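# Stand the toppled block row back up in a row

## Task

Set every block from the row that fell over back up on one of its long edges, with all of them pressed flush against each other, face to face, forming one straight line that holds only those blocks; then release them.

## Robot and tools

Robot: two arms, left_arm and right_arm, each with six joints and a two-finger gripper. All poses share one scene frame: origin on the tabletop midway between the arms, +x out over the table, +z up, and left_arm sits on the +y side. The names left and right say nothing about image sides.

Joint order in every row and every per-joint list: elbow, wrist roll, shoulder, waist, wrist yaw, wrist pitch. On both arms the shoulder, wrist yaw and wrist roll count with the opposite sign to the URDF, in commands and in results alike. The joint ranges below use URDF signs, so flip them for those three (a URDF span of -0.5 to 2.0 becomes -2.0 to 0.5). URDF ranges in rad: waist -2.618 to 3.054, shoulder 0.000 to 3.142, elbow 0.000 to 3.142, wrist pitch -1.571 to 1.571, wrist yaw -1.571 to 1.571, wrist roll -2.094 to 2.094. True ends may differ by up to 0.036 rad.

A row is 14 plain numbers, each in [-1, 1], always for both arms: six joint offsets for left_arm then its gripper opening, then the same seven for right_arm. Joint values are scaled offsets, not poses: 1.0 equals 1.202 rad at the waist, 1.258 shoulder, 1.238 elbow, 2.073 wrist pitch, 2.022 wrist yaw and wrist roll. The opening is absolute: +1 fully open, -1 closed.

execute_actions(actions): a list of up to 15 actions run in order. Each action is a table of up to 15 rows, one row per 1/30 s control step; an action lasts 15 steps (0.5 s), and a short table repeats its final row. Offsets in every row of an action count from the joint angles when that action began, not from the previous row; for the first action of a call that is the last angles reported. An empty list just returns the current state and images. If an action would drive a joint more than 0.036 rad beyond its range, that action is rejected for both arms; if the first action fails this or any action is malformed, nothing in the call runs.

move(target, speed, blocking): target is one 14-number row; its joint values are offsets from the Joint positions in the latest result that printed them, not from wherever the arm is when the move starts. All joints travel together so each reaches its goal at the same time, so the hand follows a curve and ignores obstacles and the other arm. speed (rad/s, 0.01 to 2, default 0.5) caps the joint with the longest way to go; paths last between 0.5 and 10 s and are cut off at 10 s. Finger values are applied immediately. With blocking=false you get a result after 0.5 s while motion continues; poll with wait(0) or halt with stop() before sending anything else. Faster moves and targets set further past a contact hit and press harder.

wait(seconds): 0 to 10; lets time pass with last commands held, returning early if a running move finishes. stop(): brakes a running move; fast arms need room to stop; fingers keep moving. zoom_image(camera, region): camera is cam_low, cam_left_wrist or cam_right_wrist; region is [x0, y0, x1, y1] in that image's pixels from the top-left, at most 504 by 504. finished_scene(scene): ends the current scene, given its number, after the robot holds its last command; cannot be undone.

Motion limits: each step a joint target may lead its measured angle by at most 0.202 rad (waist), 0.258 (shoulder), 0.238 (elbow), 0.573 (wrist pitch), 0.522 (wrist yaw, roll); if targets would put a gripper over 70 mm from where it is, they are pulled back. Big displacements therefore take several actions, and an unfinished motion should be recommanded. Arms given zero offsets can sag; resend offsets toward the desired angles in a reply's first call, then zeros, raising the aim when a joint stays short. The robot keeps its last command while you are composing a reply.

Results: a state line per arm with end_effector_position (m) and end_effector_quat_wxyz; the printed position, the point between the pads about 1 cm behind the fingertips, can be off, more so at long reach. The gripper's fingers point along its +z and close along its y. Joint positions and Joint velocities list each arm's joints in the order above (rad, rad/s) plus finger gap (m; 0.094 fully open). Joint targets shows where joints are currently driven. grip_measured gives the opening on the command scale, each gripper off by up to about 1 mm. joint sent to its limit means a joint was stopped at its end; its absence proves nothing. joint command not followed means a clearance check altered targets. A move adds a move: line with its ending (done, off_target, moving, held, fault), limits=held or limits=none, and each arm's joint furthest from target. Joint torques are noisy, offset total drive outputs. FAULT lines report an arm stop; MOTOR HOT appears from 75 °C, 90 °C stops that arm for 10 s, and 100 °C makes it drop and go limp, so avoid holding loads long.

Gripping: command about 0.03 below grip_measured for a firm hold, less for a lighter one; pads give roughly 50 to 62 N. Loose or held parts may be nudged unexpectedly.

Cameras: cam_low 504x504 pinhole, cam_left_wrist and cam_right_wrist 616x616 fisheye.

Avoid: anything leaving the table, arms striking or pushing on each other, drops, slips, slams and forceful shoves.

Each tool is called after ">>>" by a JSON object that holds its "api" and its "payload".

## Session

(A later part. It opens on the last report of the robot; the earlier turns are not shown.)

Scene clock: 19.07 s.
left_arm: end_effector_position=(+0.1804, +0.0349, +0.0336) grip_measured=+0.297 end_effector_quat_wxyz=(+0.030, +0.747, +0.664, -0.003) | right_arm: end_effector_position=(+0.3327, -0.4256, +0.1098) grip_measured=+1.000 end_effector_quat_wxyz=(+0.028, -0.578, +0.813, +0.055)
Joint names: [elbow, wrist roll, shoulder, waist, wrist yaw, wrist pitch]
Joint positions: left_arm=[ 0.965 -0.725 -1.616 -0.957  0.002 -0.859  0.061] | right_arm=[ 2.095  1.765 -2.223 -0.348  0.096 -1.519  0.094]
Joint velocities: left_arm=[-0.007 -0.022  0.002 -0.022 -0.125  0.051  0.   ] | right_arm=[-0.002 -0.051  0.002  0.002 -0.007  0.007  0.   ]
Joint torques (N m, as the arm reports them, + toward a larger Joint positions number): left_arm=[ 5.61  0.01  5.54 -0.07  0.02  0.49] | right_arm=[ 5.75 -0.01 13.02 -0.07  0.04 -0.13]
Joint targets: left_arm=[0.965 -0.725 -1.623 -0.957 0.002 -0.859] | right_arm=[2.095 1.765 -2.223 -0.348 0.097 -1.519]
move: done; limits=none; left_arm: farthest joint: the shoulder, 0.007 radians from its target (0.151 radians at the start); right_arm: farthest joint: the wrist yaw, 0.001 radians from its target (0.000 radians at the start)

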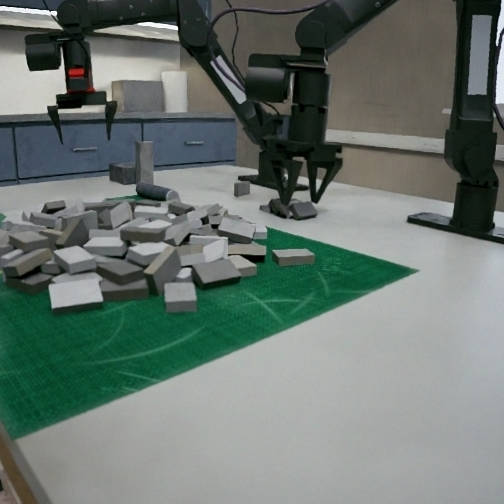

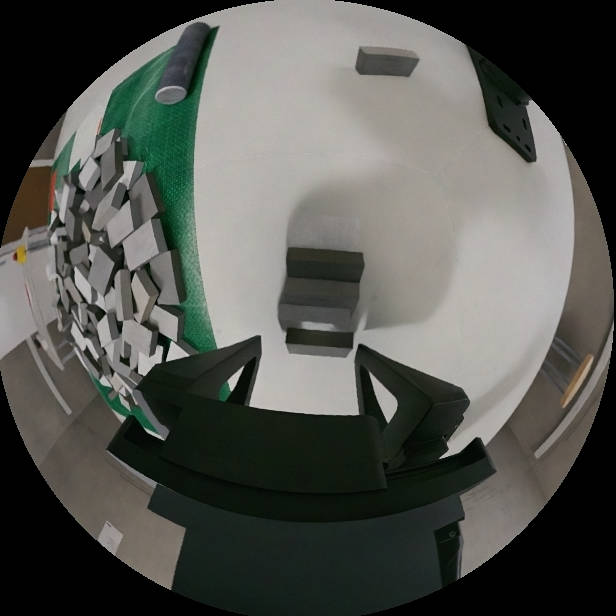

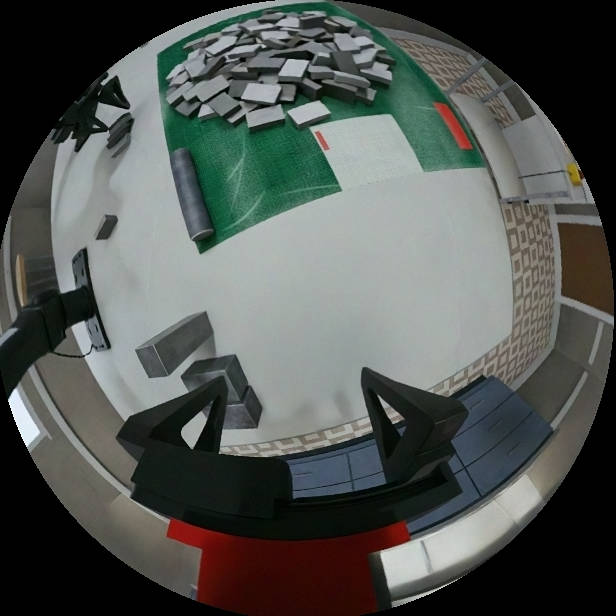

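Pull in radially a little while lowering.

>>> {"api": "move", "payload": {"target": [-0.026,0,-0.038,0,0,0,0.3,0,0,0,0,0,0,1], "speed": 0.1}}

Scene clock: 20.03 s.
left_arm: end_effector_position=(+0.1752, +0.0424, +0.0199) grip_measured=+0.297 end_effector_quat_wxyz=(+0.003, +0.747, +0.664, +0.001) | right_arm: end_effector_position=(+0.3326, -0.4258, +0.1097) grip_measured=+1.000 end_effector_quat_wxyz=(+0.027, -0.578, +0.813, +0.054)
Joint names: [elbow, wrist roll, shoulder, waist, wrist yaw, wrist pitch]
Joint positions: left_arm=[ 0.949 -0.725 -1.655 -0.957  0.002 -0.858  0.061] | right_arm=[ 2.095  1.765 -2.223 -0.348  0.095 -1.519  0.094]
Joint velocities: left_arm=[-0.012 -0.007  0.012 -0.012 -0.051  0.066 -0.001] | right_arm=[ 0.007  0.051 -0.022 -0.002 -0.007 -0.007  0.   ]
Joint torques (N m, as the arm reports them, + toward a larger Joint positions number): left_arm=[4.26 0.01 5.48 0.01 0.05 0.35] | right_arm=[ 5.88  0.03 13.07 -0.07  0.07 -0.15]
Joint targets: left_arm=[0.933 -0.725 -1.664 -0.957 0.002 -0.859] | right_arm=[2.095 1.765 -2.223 -0.348 0.096 -1.519]
move: done; limits=none; left_arm: farthest joint: the elbow, 0.016 radians from its target (0.032 radians at the start); right_arm: farthest joint: the wrist yaw, 0.001 radians from its target (0.000 radians at the start)

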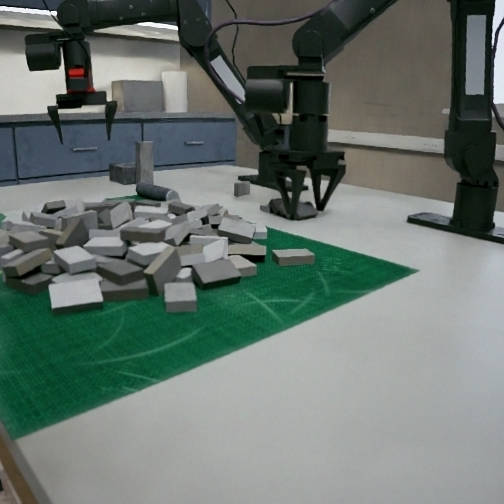

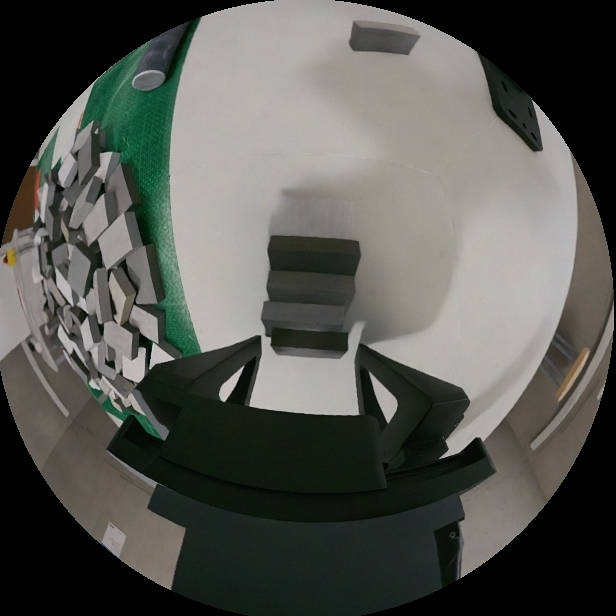

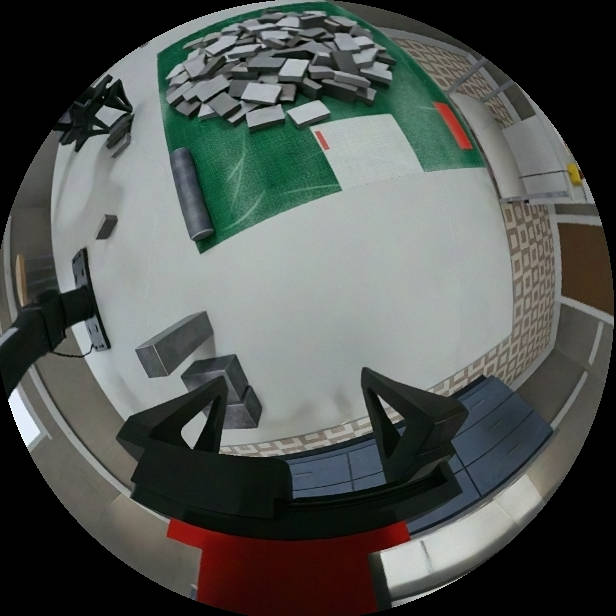

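>>> {"api": "move", "payload": {"target": [0,0,0,0,0,0,-0.18,0,0,0,0,0,0,1]}}

>>> {"api": "move", "payload": {"target": [0,0,0.27,0,0,0,-0.18,0,0,0,0,0,0,1]}}

>>> {"api": "move", "payload": {"target": [-0.215,0.362,-0.326,-0.338,0,0.572,-0.18,0,0,0,0,0,0,1], "speed": 1}}

Scene clock: 21.50 s.
left_arm: end_effector_position=(+0.1752, +0.0424, +0.0199) grip_measured=-0.133 end_effector_quat_wxyz=(+0.003, +0.747, +0.664, +0.001) | right_arm: end_effector_position=(+0.3325, -0.4259, +0.1097) grip_measured=+1.000 end_effector_quat_wxyz=(+0.027, -0.578, +0.813, +0.054)
Joint names: [elbow, wrist roll, shoulder, waist, wrist yaw, wrist pitch]
Joint positions: left_arm=[ 0.949 -0.725 -1.655 -0.957  0.002 -0.858  0.041] | right_arm=[ 2.095  1.765 -2.223 -0.348  0.094 -1.519  0.094]
Joint velocities: left_arm=[-0.002  0.022 -0.012  0.007 -0.022 -0.007 -0.   ] | right_arm=[-0.022 -0.007  0.007 -0.002  0.037  0.051  0.   ]
Joint torques (N m, as the arm reports them, + toward a larger Joint positions number): left_arm=[ 5.36 -0.02  6.16 -0.09  0.07  0.37] | right_arm=[ 5.79  0.02 12.86 -0.18  0.06 -0.14]
Joint targets: left_arm=[0.949 -0.725 -1.655 -0.957 0.002 -0.858] | right_arm=[2.095 1.765 -2.223 -0.348 0.095 -1.519]
move: done; limits=none; left_arm: farthest joint: the waist, 0.000 radians from its target (0.000 radians at the start); right_arm: farthest joint: the wrist yaw, 0.001 radians from its target (0.000 radians at the start)

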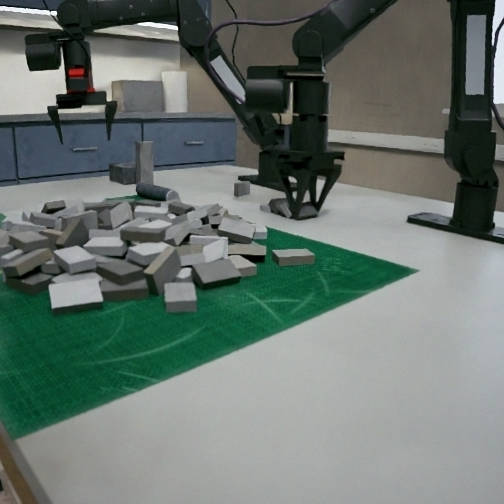

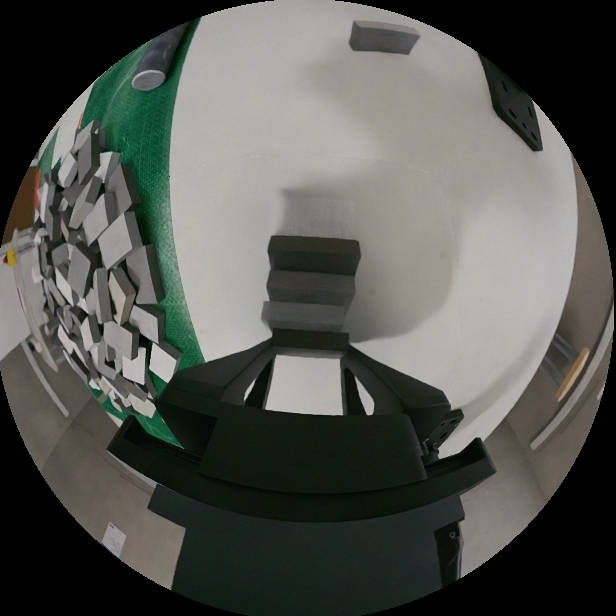

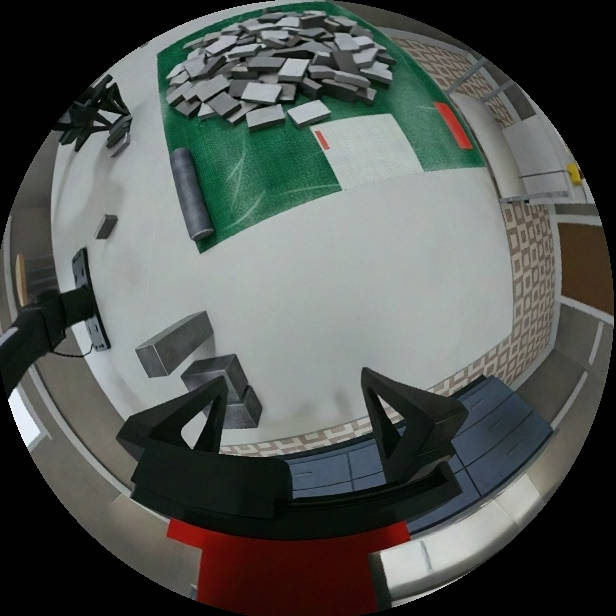

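Scene clock: 22.60 s.
left_arm: end_effector_position=(+0.1858, +0.0272, +0.1051) grip_measured=-0.133 end_effector_quat_wxyz=(+0.165, +0.737, +0.655, -0.019) | right_arm: end_effector_position=(+0.3324, -0.4261, +0.1097) grip_measured=+1.000 end_effector_quat_wxyz=(+0.026, -0.578, +0.813, +0.054)
Joint names: [elbow, wrist roll, shoulder, waist, wrist yaw, wrist pitch]
Joint positions: left_arm=[ 0.949 -0.725 -1.328 -0.957  0.002 -0.858  0.041] | right_arm=[ 2.095  1.765 -2.223 -0.348  0.093 -1.519  0.094]
Joint velocities: left_arm=[-0.012  0.022  0.007 -0.002 -0.007 -0.022 -0.001] | right_arm=[ 0.002  0.081  0.022  0.017 -0.022  0.007  0.   ]
Joint torques (N m, as the arm reports them, + toward a larger Joint positions number): left_arm=[ 6.49 -0.04  5.01 -0.01  0.05  0.92] | right_arm=[ 5.74  0.04 13.08 -0.08  0.03 -0.12]
Joint targets: left_arm=[0.949 -0.725 -1.315 -0.957 0.002 -0.858] | right_arm=[2.095 1.765 -2.223 -0.348 0.094 -1.519]
move: done; limits=none; left_arm: farthest joint: the shoulder, 0.013 radians from its target (0.340 radians at the start); right_arm: farthest joint: the wrist yaw, 0.001 radians from its target (0.000 radians at the start)

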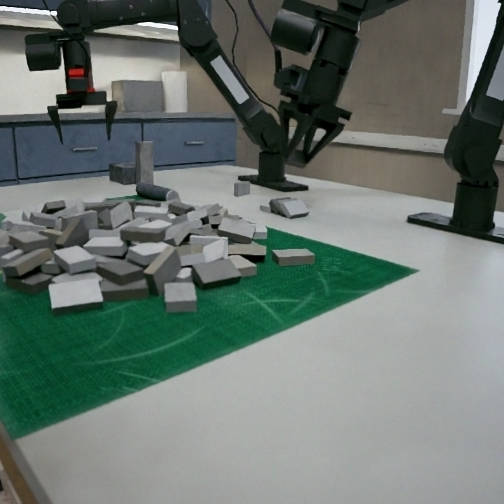

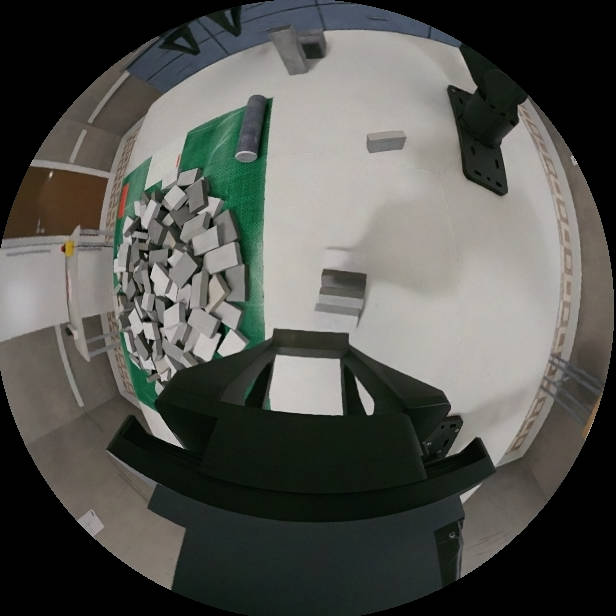

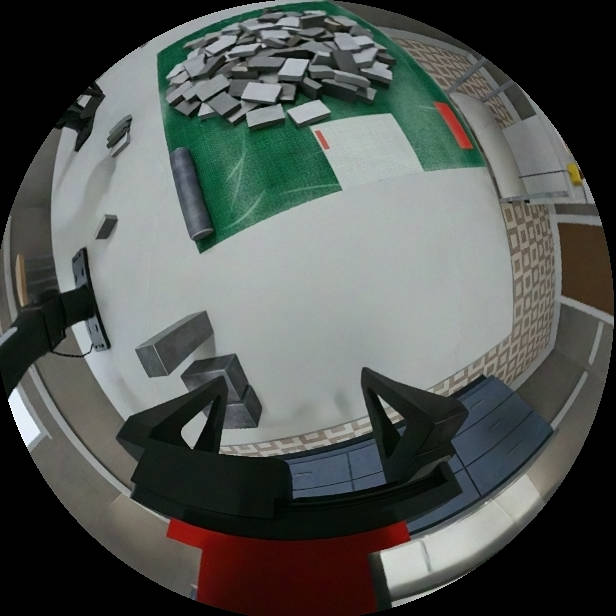

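Scene clock: 24.70 s.
left_arm: end_effector_position=(+0.1104, -0.1518, +0.0322) grip_measured=-0.133 end_effector_quat_wxyz=(+0.318, +0.574, +0.710, -0.255) | right_arm: end_effector_position=(+0.3324, -0.4262, +0.1097) grip_measured=+1.000 end_effector_quat_wxyz=(+0.026, -0.579, +0.813, +0.054)
Joint names: [elbow, wrist roll, shoulder, waist, wrist yaw, wrist pitch]
Joint positions: left_arm=[ 0.694 -0.001 -1.735 -1.355  0.003  0.31   0.041] | right_arm=[ 2.095  1.765 -2.223 -0.348  0.092 -1.519  0.094]
Joint velocities: left_arm=[ 0.017 -0.007  0.002  0.007 -0.022 -0.022 -0.001] | right_arm=[-0.002  0.007  0.017  0.002  0.037 -0.007  0.   ]
Joint torques (N m, as the arm reports them, + toward a larger Joint positions number): left_arm=[ 4.7   0.07  6.88 -0.92  0.02  1.74] | right_arm=[ 5.86  0.01 12.94  0.04  0.05 -0.13]
Joint targets: left_arm=[0.683 0.007 -1.738 -1.364 0.002 0.327] | right_arm=[2.095 1.765 -2.223 -0.348 0.093 -1.519]
move: done; limits=none; left_arm: farthest joint: the wrist pitch, 0.017 radians from its target (1.186 radians at the start); right_arm: farthest joint: the wrist yaw, 0.001 radians from its target (0.000 radians at the start)

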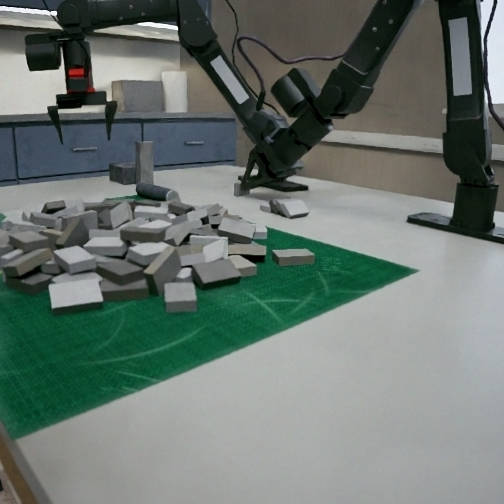

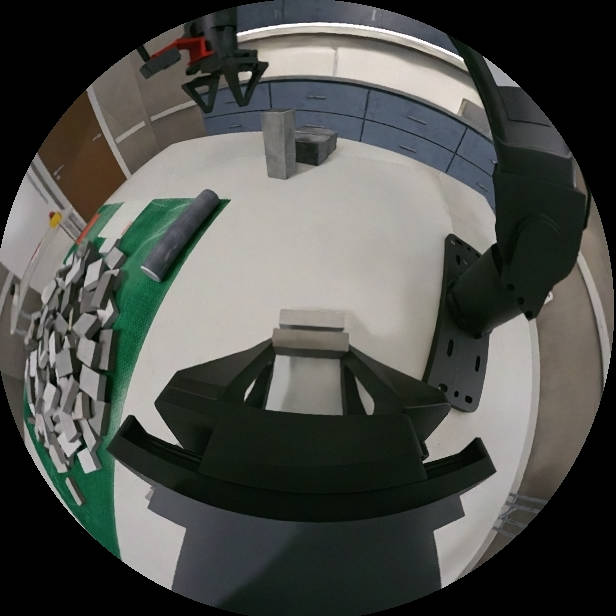

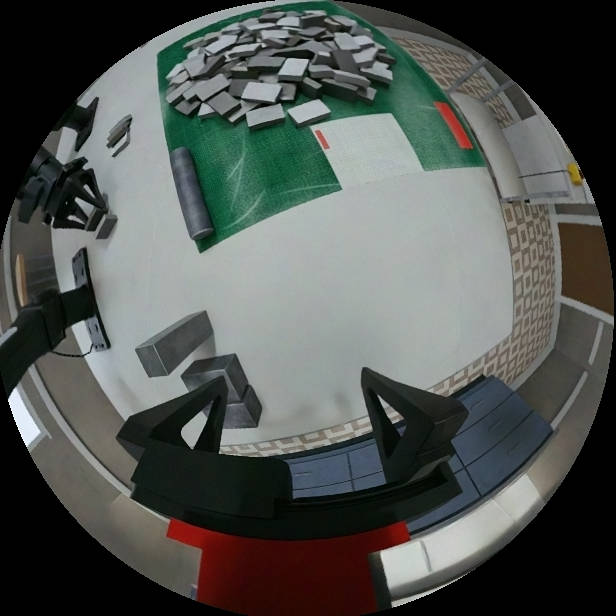

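>>> {"api": "move", "payload": {"target": [0,0,-0.064,0,0,0.045,-0.18,0,0,0,0,0,0,1], "speed": 0.1}}

>>> {"api": "move", "payload": {"target": [0,0,0,0,0,0,0.3,0,0,0,0,0,0,1]}}

>>> {"api": "move", "payload": {"target": [0,0,0.3,0,0,-0.1,0.3,0,0,0,0,0,0,1]}}

Scene clock: 26.47 s.
left_arm: end_effector_position=(+0.1117, -0.1577, +0.0173) grip_measured=-0.133 end_effector_quat_wxyz=(+0.320, +0.574, +0.709, -0.257) | right_arm: end_effector_position=(+0.3323, -0.4263, +0.1097) grip_measured=+1.000 end_effector_quat_wxyz=(+0.026, -0.579, +0.813, +0.054)
Joint names: [elbow, wrist roll, shoulder, waist, wrist yaw, wrist pitch]
Joint positions: left_arm=[ 0.694 -0.001 -1.807 -1.355  0.003  0.388  0.041] | right_arm=[ 2.095  1.765 -2.223 -0.348  0.091 -1.519  0.094]
Joint velocities: left_arm=[-0.012 -0.022 -0.002 -0.002  0.051 -0.007 -0.001] | right_arm=[ 0.002 -0.022  0.027  0.007  0.095 -0.007  0.   ]
Joint torques (N m, as the arm reports them, + toward a larger Joint positions number): left_arm=[ 5.29  0.03  6.62 -0.14  0.03  1.69] | right_arm=[ 5.72  0.03 13.26 -0.12  0.07 -0.15]
Joint targets: left_arm=[0.694 -0.002 -1.816 -1.355 0.003 0.404] | right_arm=[2.095 1.765 -2.223 -0.348 0.092 -1.519]
move: done; limits=none; left_arm: farthest joint: the wrist pitch, 0.015 radians from its target (0.093 radians at the start); right_arm: farthest joint: the wrist yaw, 0.001 radians from its target (0.000 radians at the start)

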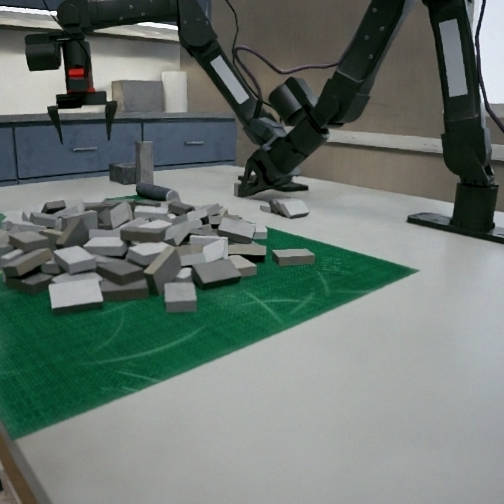

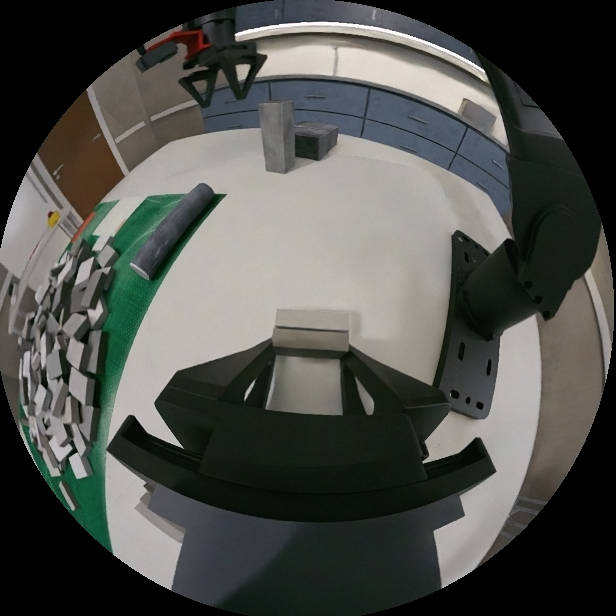

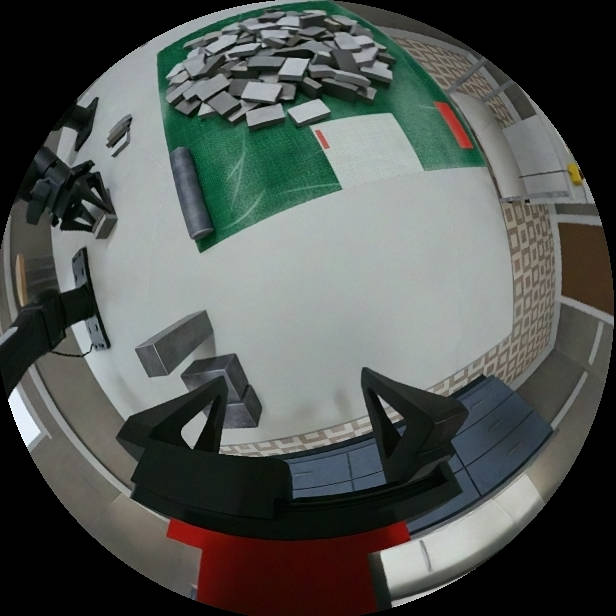

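Scene clock: 26.97 s.
left_arm: end_effector_position=(+0.1117, -0.1579, +0.0175) grip_measured=+0.297 end_effector_quat_wxyz=(+0.320, +0.573, +0.709, -0.257) | right_arm: end_effector_position=(+0.3322, -0.4265, +0.1097) grip_measured=+1.000 end_effector_quat_wxyz=(+0.025, -0.579, +0.813, +0.053)
Joint names: [elbow, wrist roll, shoulder, waist, wrist yaw, wrist pitch]
Joint positions: left_arm=[ 0.694 -0.001 -1.807 -1.355  0.003  0.389  0.061] | right_arm=[ 2.095  1.765 -2.223 -0.348  0.09  -1.519  0.094]
Joint velocities: left_arm=[ 0.002 -0.037  0.007 -0.022  0.007 -0.037  0.   ] | right_arm=[-0.007  0.051 -0.012 -0.002  0.022 -0.022  0.   ]
Joint torques (N m, as the arm reports them, + toward a larger Joint positions number): left_arm=[ 5.16 -0.04  7.56 -0.04  0.02  1.58] | right_arm=[ 5.82  0.01 12.98 -0.06  0.06 -0.16]
Joint targets: left_arm=[0.694 -0.001 -1.807 -1.355 0.003 0.388] | right_arm=[2.095 1.765 -2.223 -0.348 0.091 -1.519]
move: done; limits=none; left_arm: farthest joint: the wrist pitch, 0.001 radians from its target (0.000 radians at the start); right_arm: farthest joint: the wrist yaw, 0.001 radians from its target (0.000 radians at the start)

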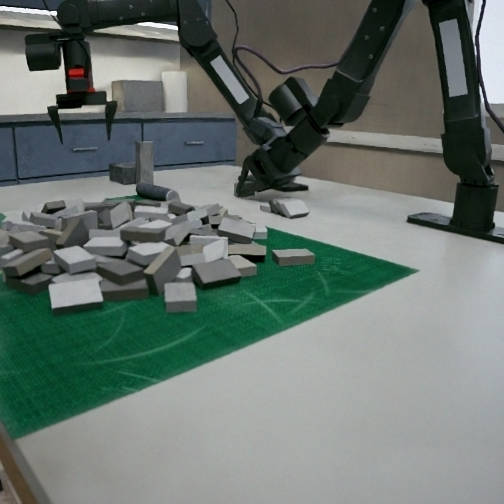

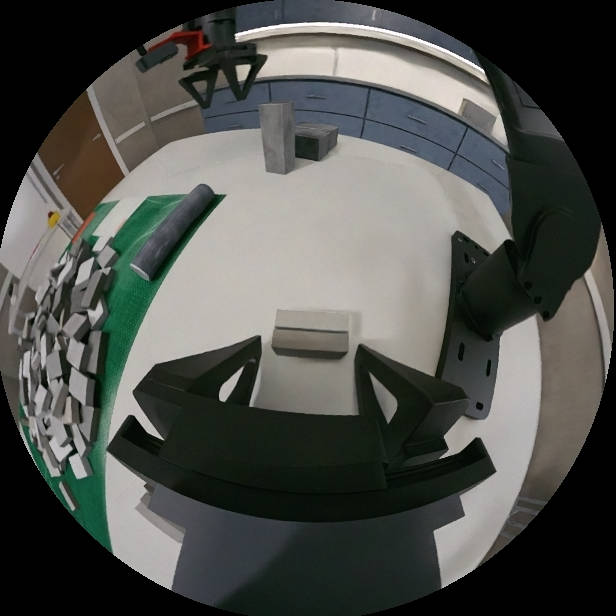

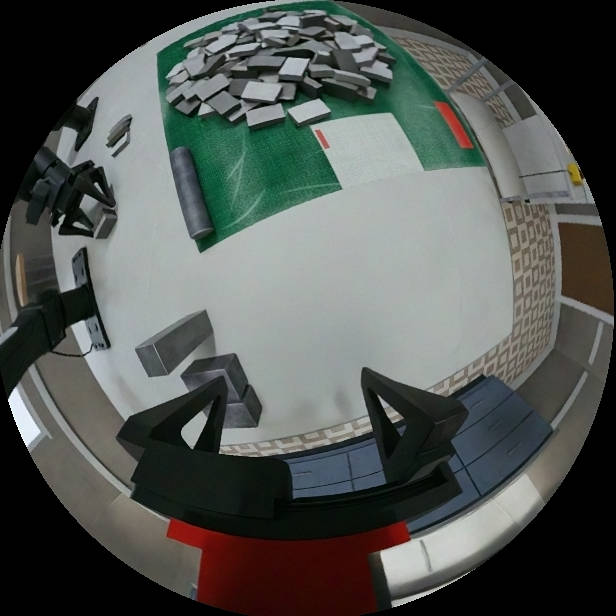

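Scene clock: 28.47 s.
left_arm: end_effector_position=(+0.1094, -0.1470, +0.1300) grip_measured=+0.297 end_effector_quat_wxyz=(+0.383, +0.548, +0.677, -0.308) | right_arm: end_effector_position=(+0.3321, -0.4266, +0.1096) grip_measured=+1.000 end_effector_quat_wxyz=(+0.025, -0.579, +0.814, +0.053)
Joint names: [elbow, wrist roll, shoulder, waist, wrist yaw, wrist pitch]
Joint positions: left_arm=[ 0.694 -0.001 -1.439 -1.355  0.003  0.203  0.061] | right_arm=[ 2.095  1.765 -2.223 -0.348  0.089 -1.519  0.094]
Joint velocities: left_arm=[ 0.007 -0.022 -0.002  0.002  0.007 -0.022  0.001] | right_arm=[-0.002 -0.066 -0.007 -0.002  0.037 -0.051  0.   ]
Joint torques (N m, as the arm reports them, + toward a larger Joint positions number): left_arm=[ 6.55  0.    6.03 -0.01  0.06  1.54] | right_arm=[ 5.77  0.02 12.99 -0.11  0.06 -0.11]
Joint targets: left_arm=[0.694 -0.001 -1.429 -1.355 0.003 0.181] | right_arm=[2.095 1.765 -2.223 -0.348 0.090 -1.519]
move: off_target (left_arm); limits=none; left_arm: farthest joint: the wrist pitch, 0.021 radians from its target (0.207 radians at the start); right_arm: farthest joint: the wrist yaw, 0.001 radians from its target (0.000 radians at the start)

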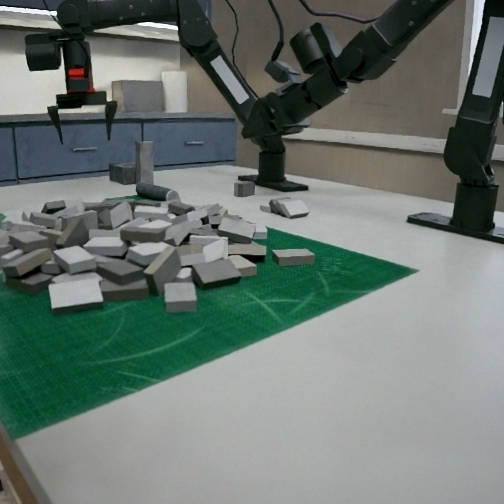

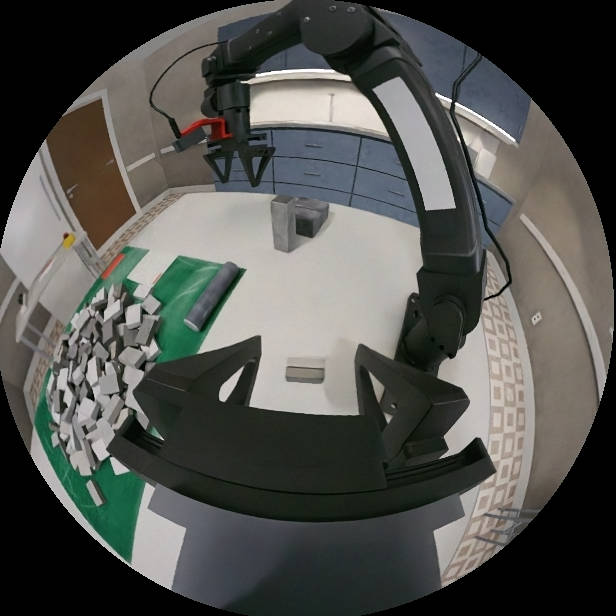

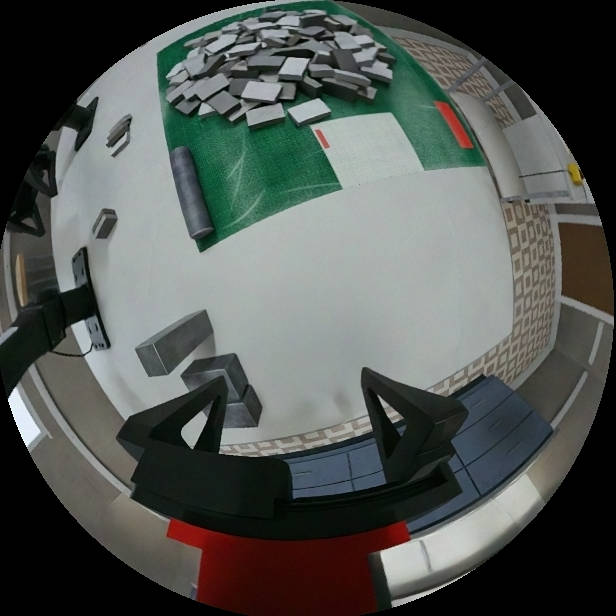

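>>> {"api": "move", "payload": {"target": [0.27,-0.347,0,0.315,0,-0.523,0.3,0,0,0,0,0,0,1], "speed": 1}}

>>> {"api": "move", "payload": {"target": [0,0,-0.217,0,0,0,0.4,0,0,0,0,0,0,1], "speed": 0.25}}

Scene clock: 30.87 s.
left_arm: end_effector_position=(+0.1851, +0.0130, +0.0919) grip_measured=+0.297 end_effector_quat_wxyz=(+0.133, +0.740, +0.659, -0.019) | right_arm: end_effector_position=(+0.3321, -0.4267, +0.1096) grip_measured=+1.000 end_effector_quat_wxyz=(+0.024, -0.579, +0.814, +0.053)
Joint names: [elbow, wrist roll, shoulder, waist, wrist yaw, wrist pitch]
Joint positions: left_arm=[ 1.004 -0.695 -1.439 -0.987  0.003 -0.866  0.061] | right_arm=[ 2.095  1.765 -2.223 -0.348  0.089 -1.519  0.094]
Joint velocities: left_arm=[-0.027 -0.007 -0.012 -0.027  0.007 -0.022  0.   ] | right_arm=[-0.012  0.007  0.022 -0.007  0.051 -0.066  0.   ]
Joint torques (N m, as the arm reports them, + toward a larger Joint positions number): left_arm=[ 8.13 -0.09  5.07  0.95  0.03  0.66] | right_arm=[ 5.8   0.   13.07 -0.02  0.05 -0.12]
Joint targets: left_arm=[1.028 -0.703 -1.439 -0.976 0.003 -0.881] | right_arm=[2.095 1.765 -2.223 -0.348 0.089 -1.519]
move: off_target (left_arm); limits=none; left_arm: farthest joint: the elbow, 0.024 radians from its target (0.334 radians at the start); right_arm: farthest joint: the waist, 0.000 radians from its target (0.000 radians at the start)

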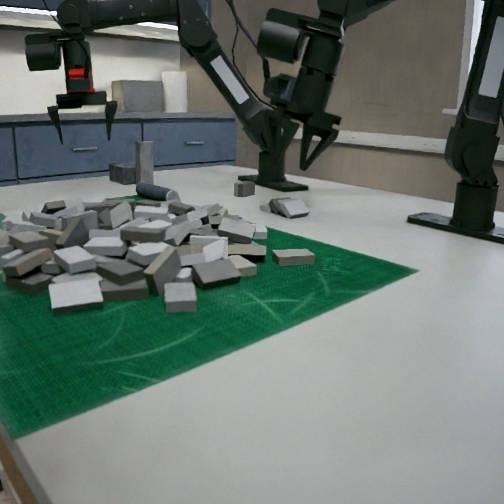

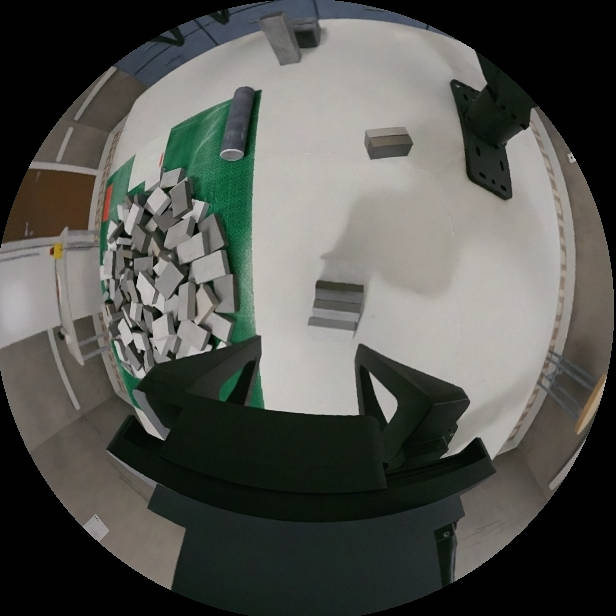

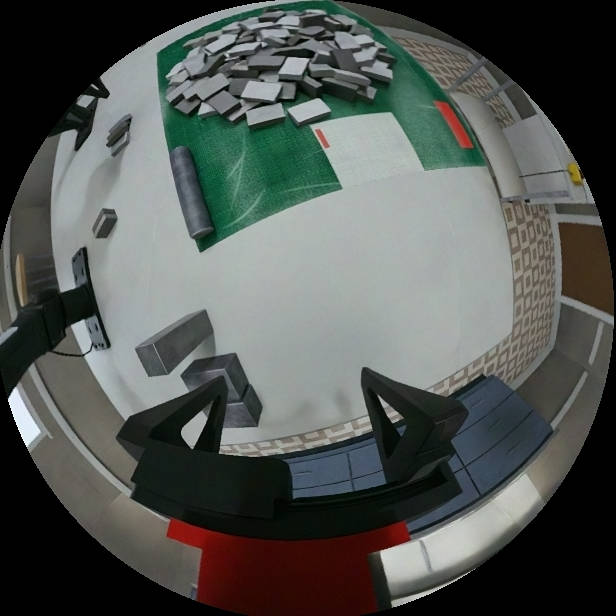

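Scene clock: 32.33 s.
left_arm: end_effector_position=(+0.1759, +0.0271, +0.0196) grip_measured=+0.397 end_effector_quat_wxyz=(+0.002, +0.747, +0.665, +0.001) | right_arm: end_effector_position=(+0.3320, -0.4269, +0.1096) grip_measured=+1.000 end_effector_quat_wxyz=(+0.024, -0.579, +0.814, +0.053)
Joint names: [elbow, wrist roll, shoulder, waist, wrist yaw, wrist pitch]
Joint positions: left_arm=[ 1.004 -0.695 -1.705 -0.987  0.003 -0.866  0.066] | right_arm=[ 2.095  1.765 -2.223 -0.348  0.087 -1.519  0.094]
Joint velocities: left_arm=[-0.007  0.007  0.007 -0.007  0.022 -0.037 -0.001] | right_arm=[-0.017  0.066  0.002 -0.007  0.022  0.007  0.   ]
Joint torques (N m, as the arm reports them, + toward a larger Joint positions number): left_arm=[ 5.54  0.    6.36 -0.07  0.04  0.37] | right_arm=[ 5.81  0.03 13.17  0.13  0.03 -0.11]
Joint targets: left_arm=[1.004 -0.695 -1.712 -0.987 0.003 -0.866] | right_arm=[2.095 1.765 -2.223 -0.348 0.088 -1.519]
move: done; limits=none; left_arm: farthest joint: the shoulder, 0.007 radians from its target (0.273 radians at the start); right_arm: farthest joint: the wrist yaw, 0.002 radians from its target (0.000 radians at the start)

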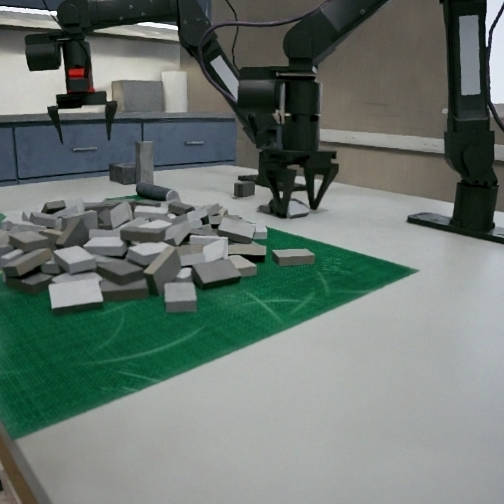

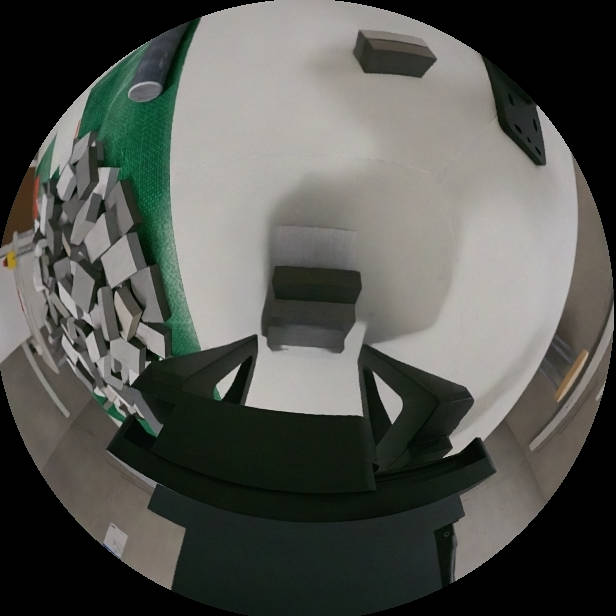

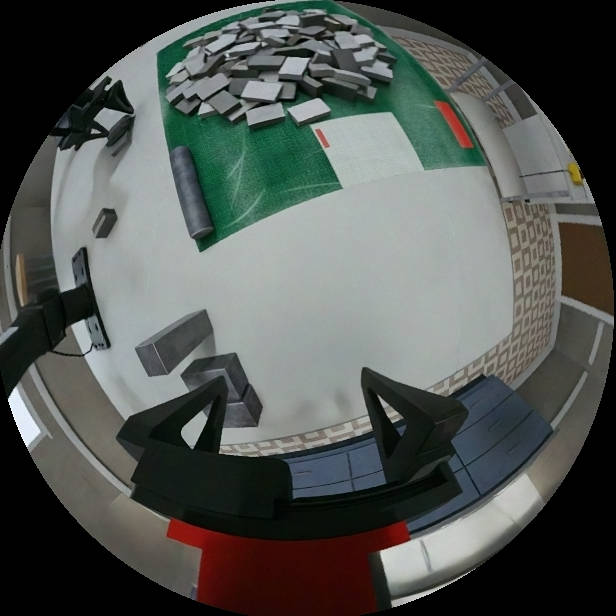

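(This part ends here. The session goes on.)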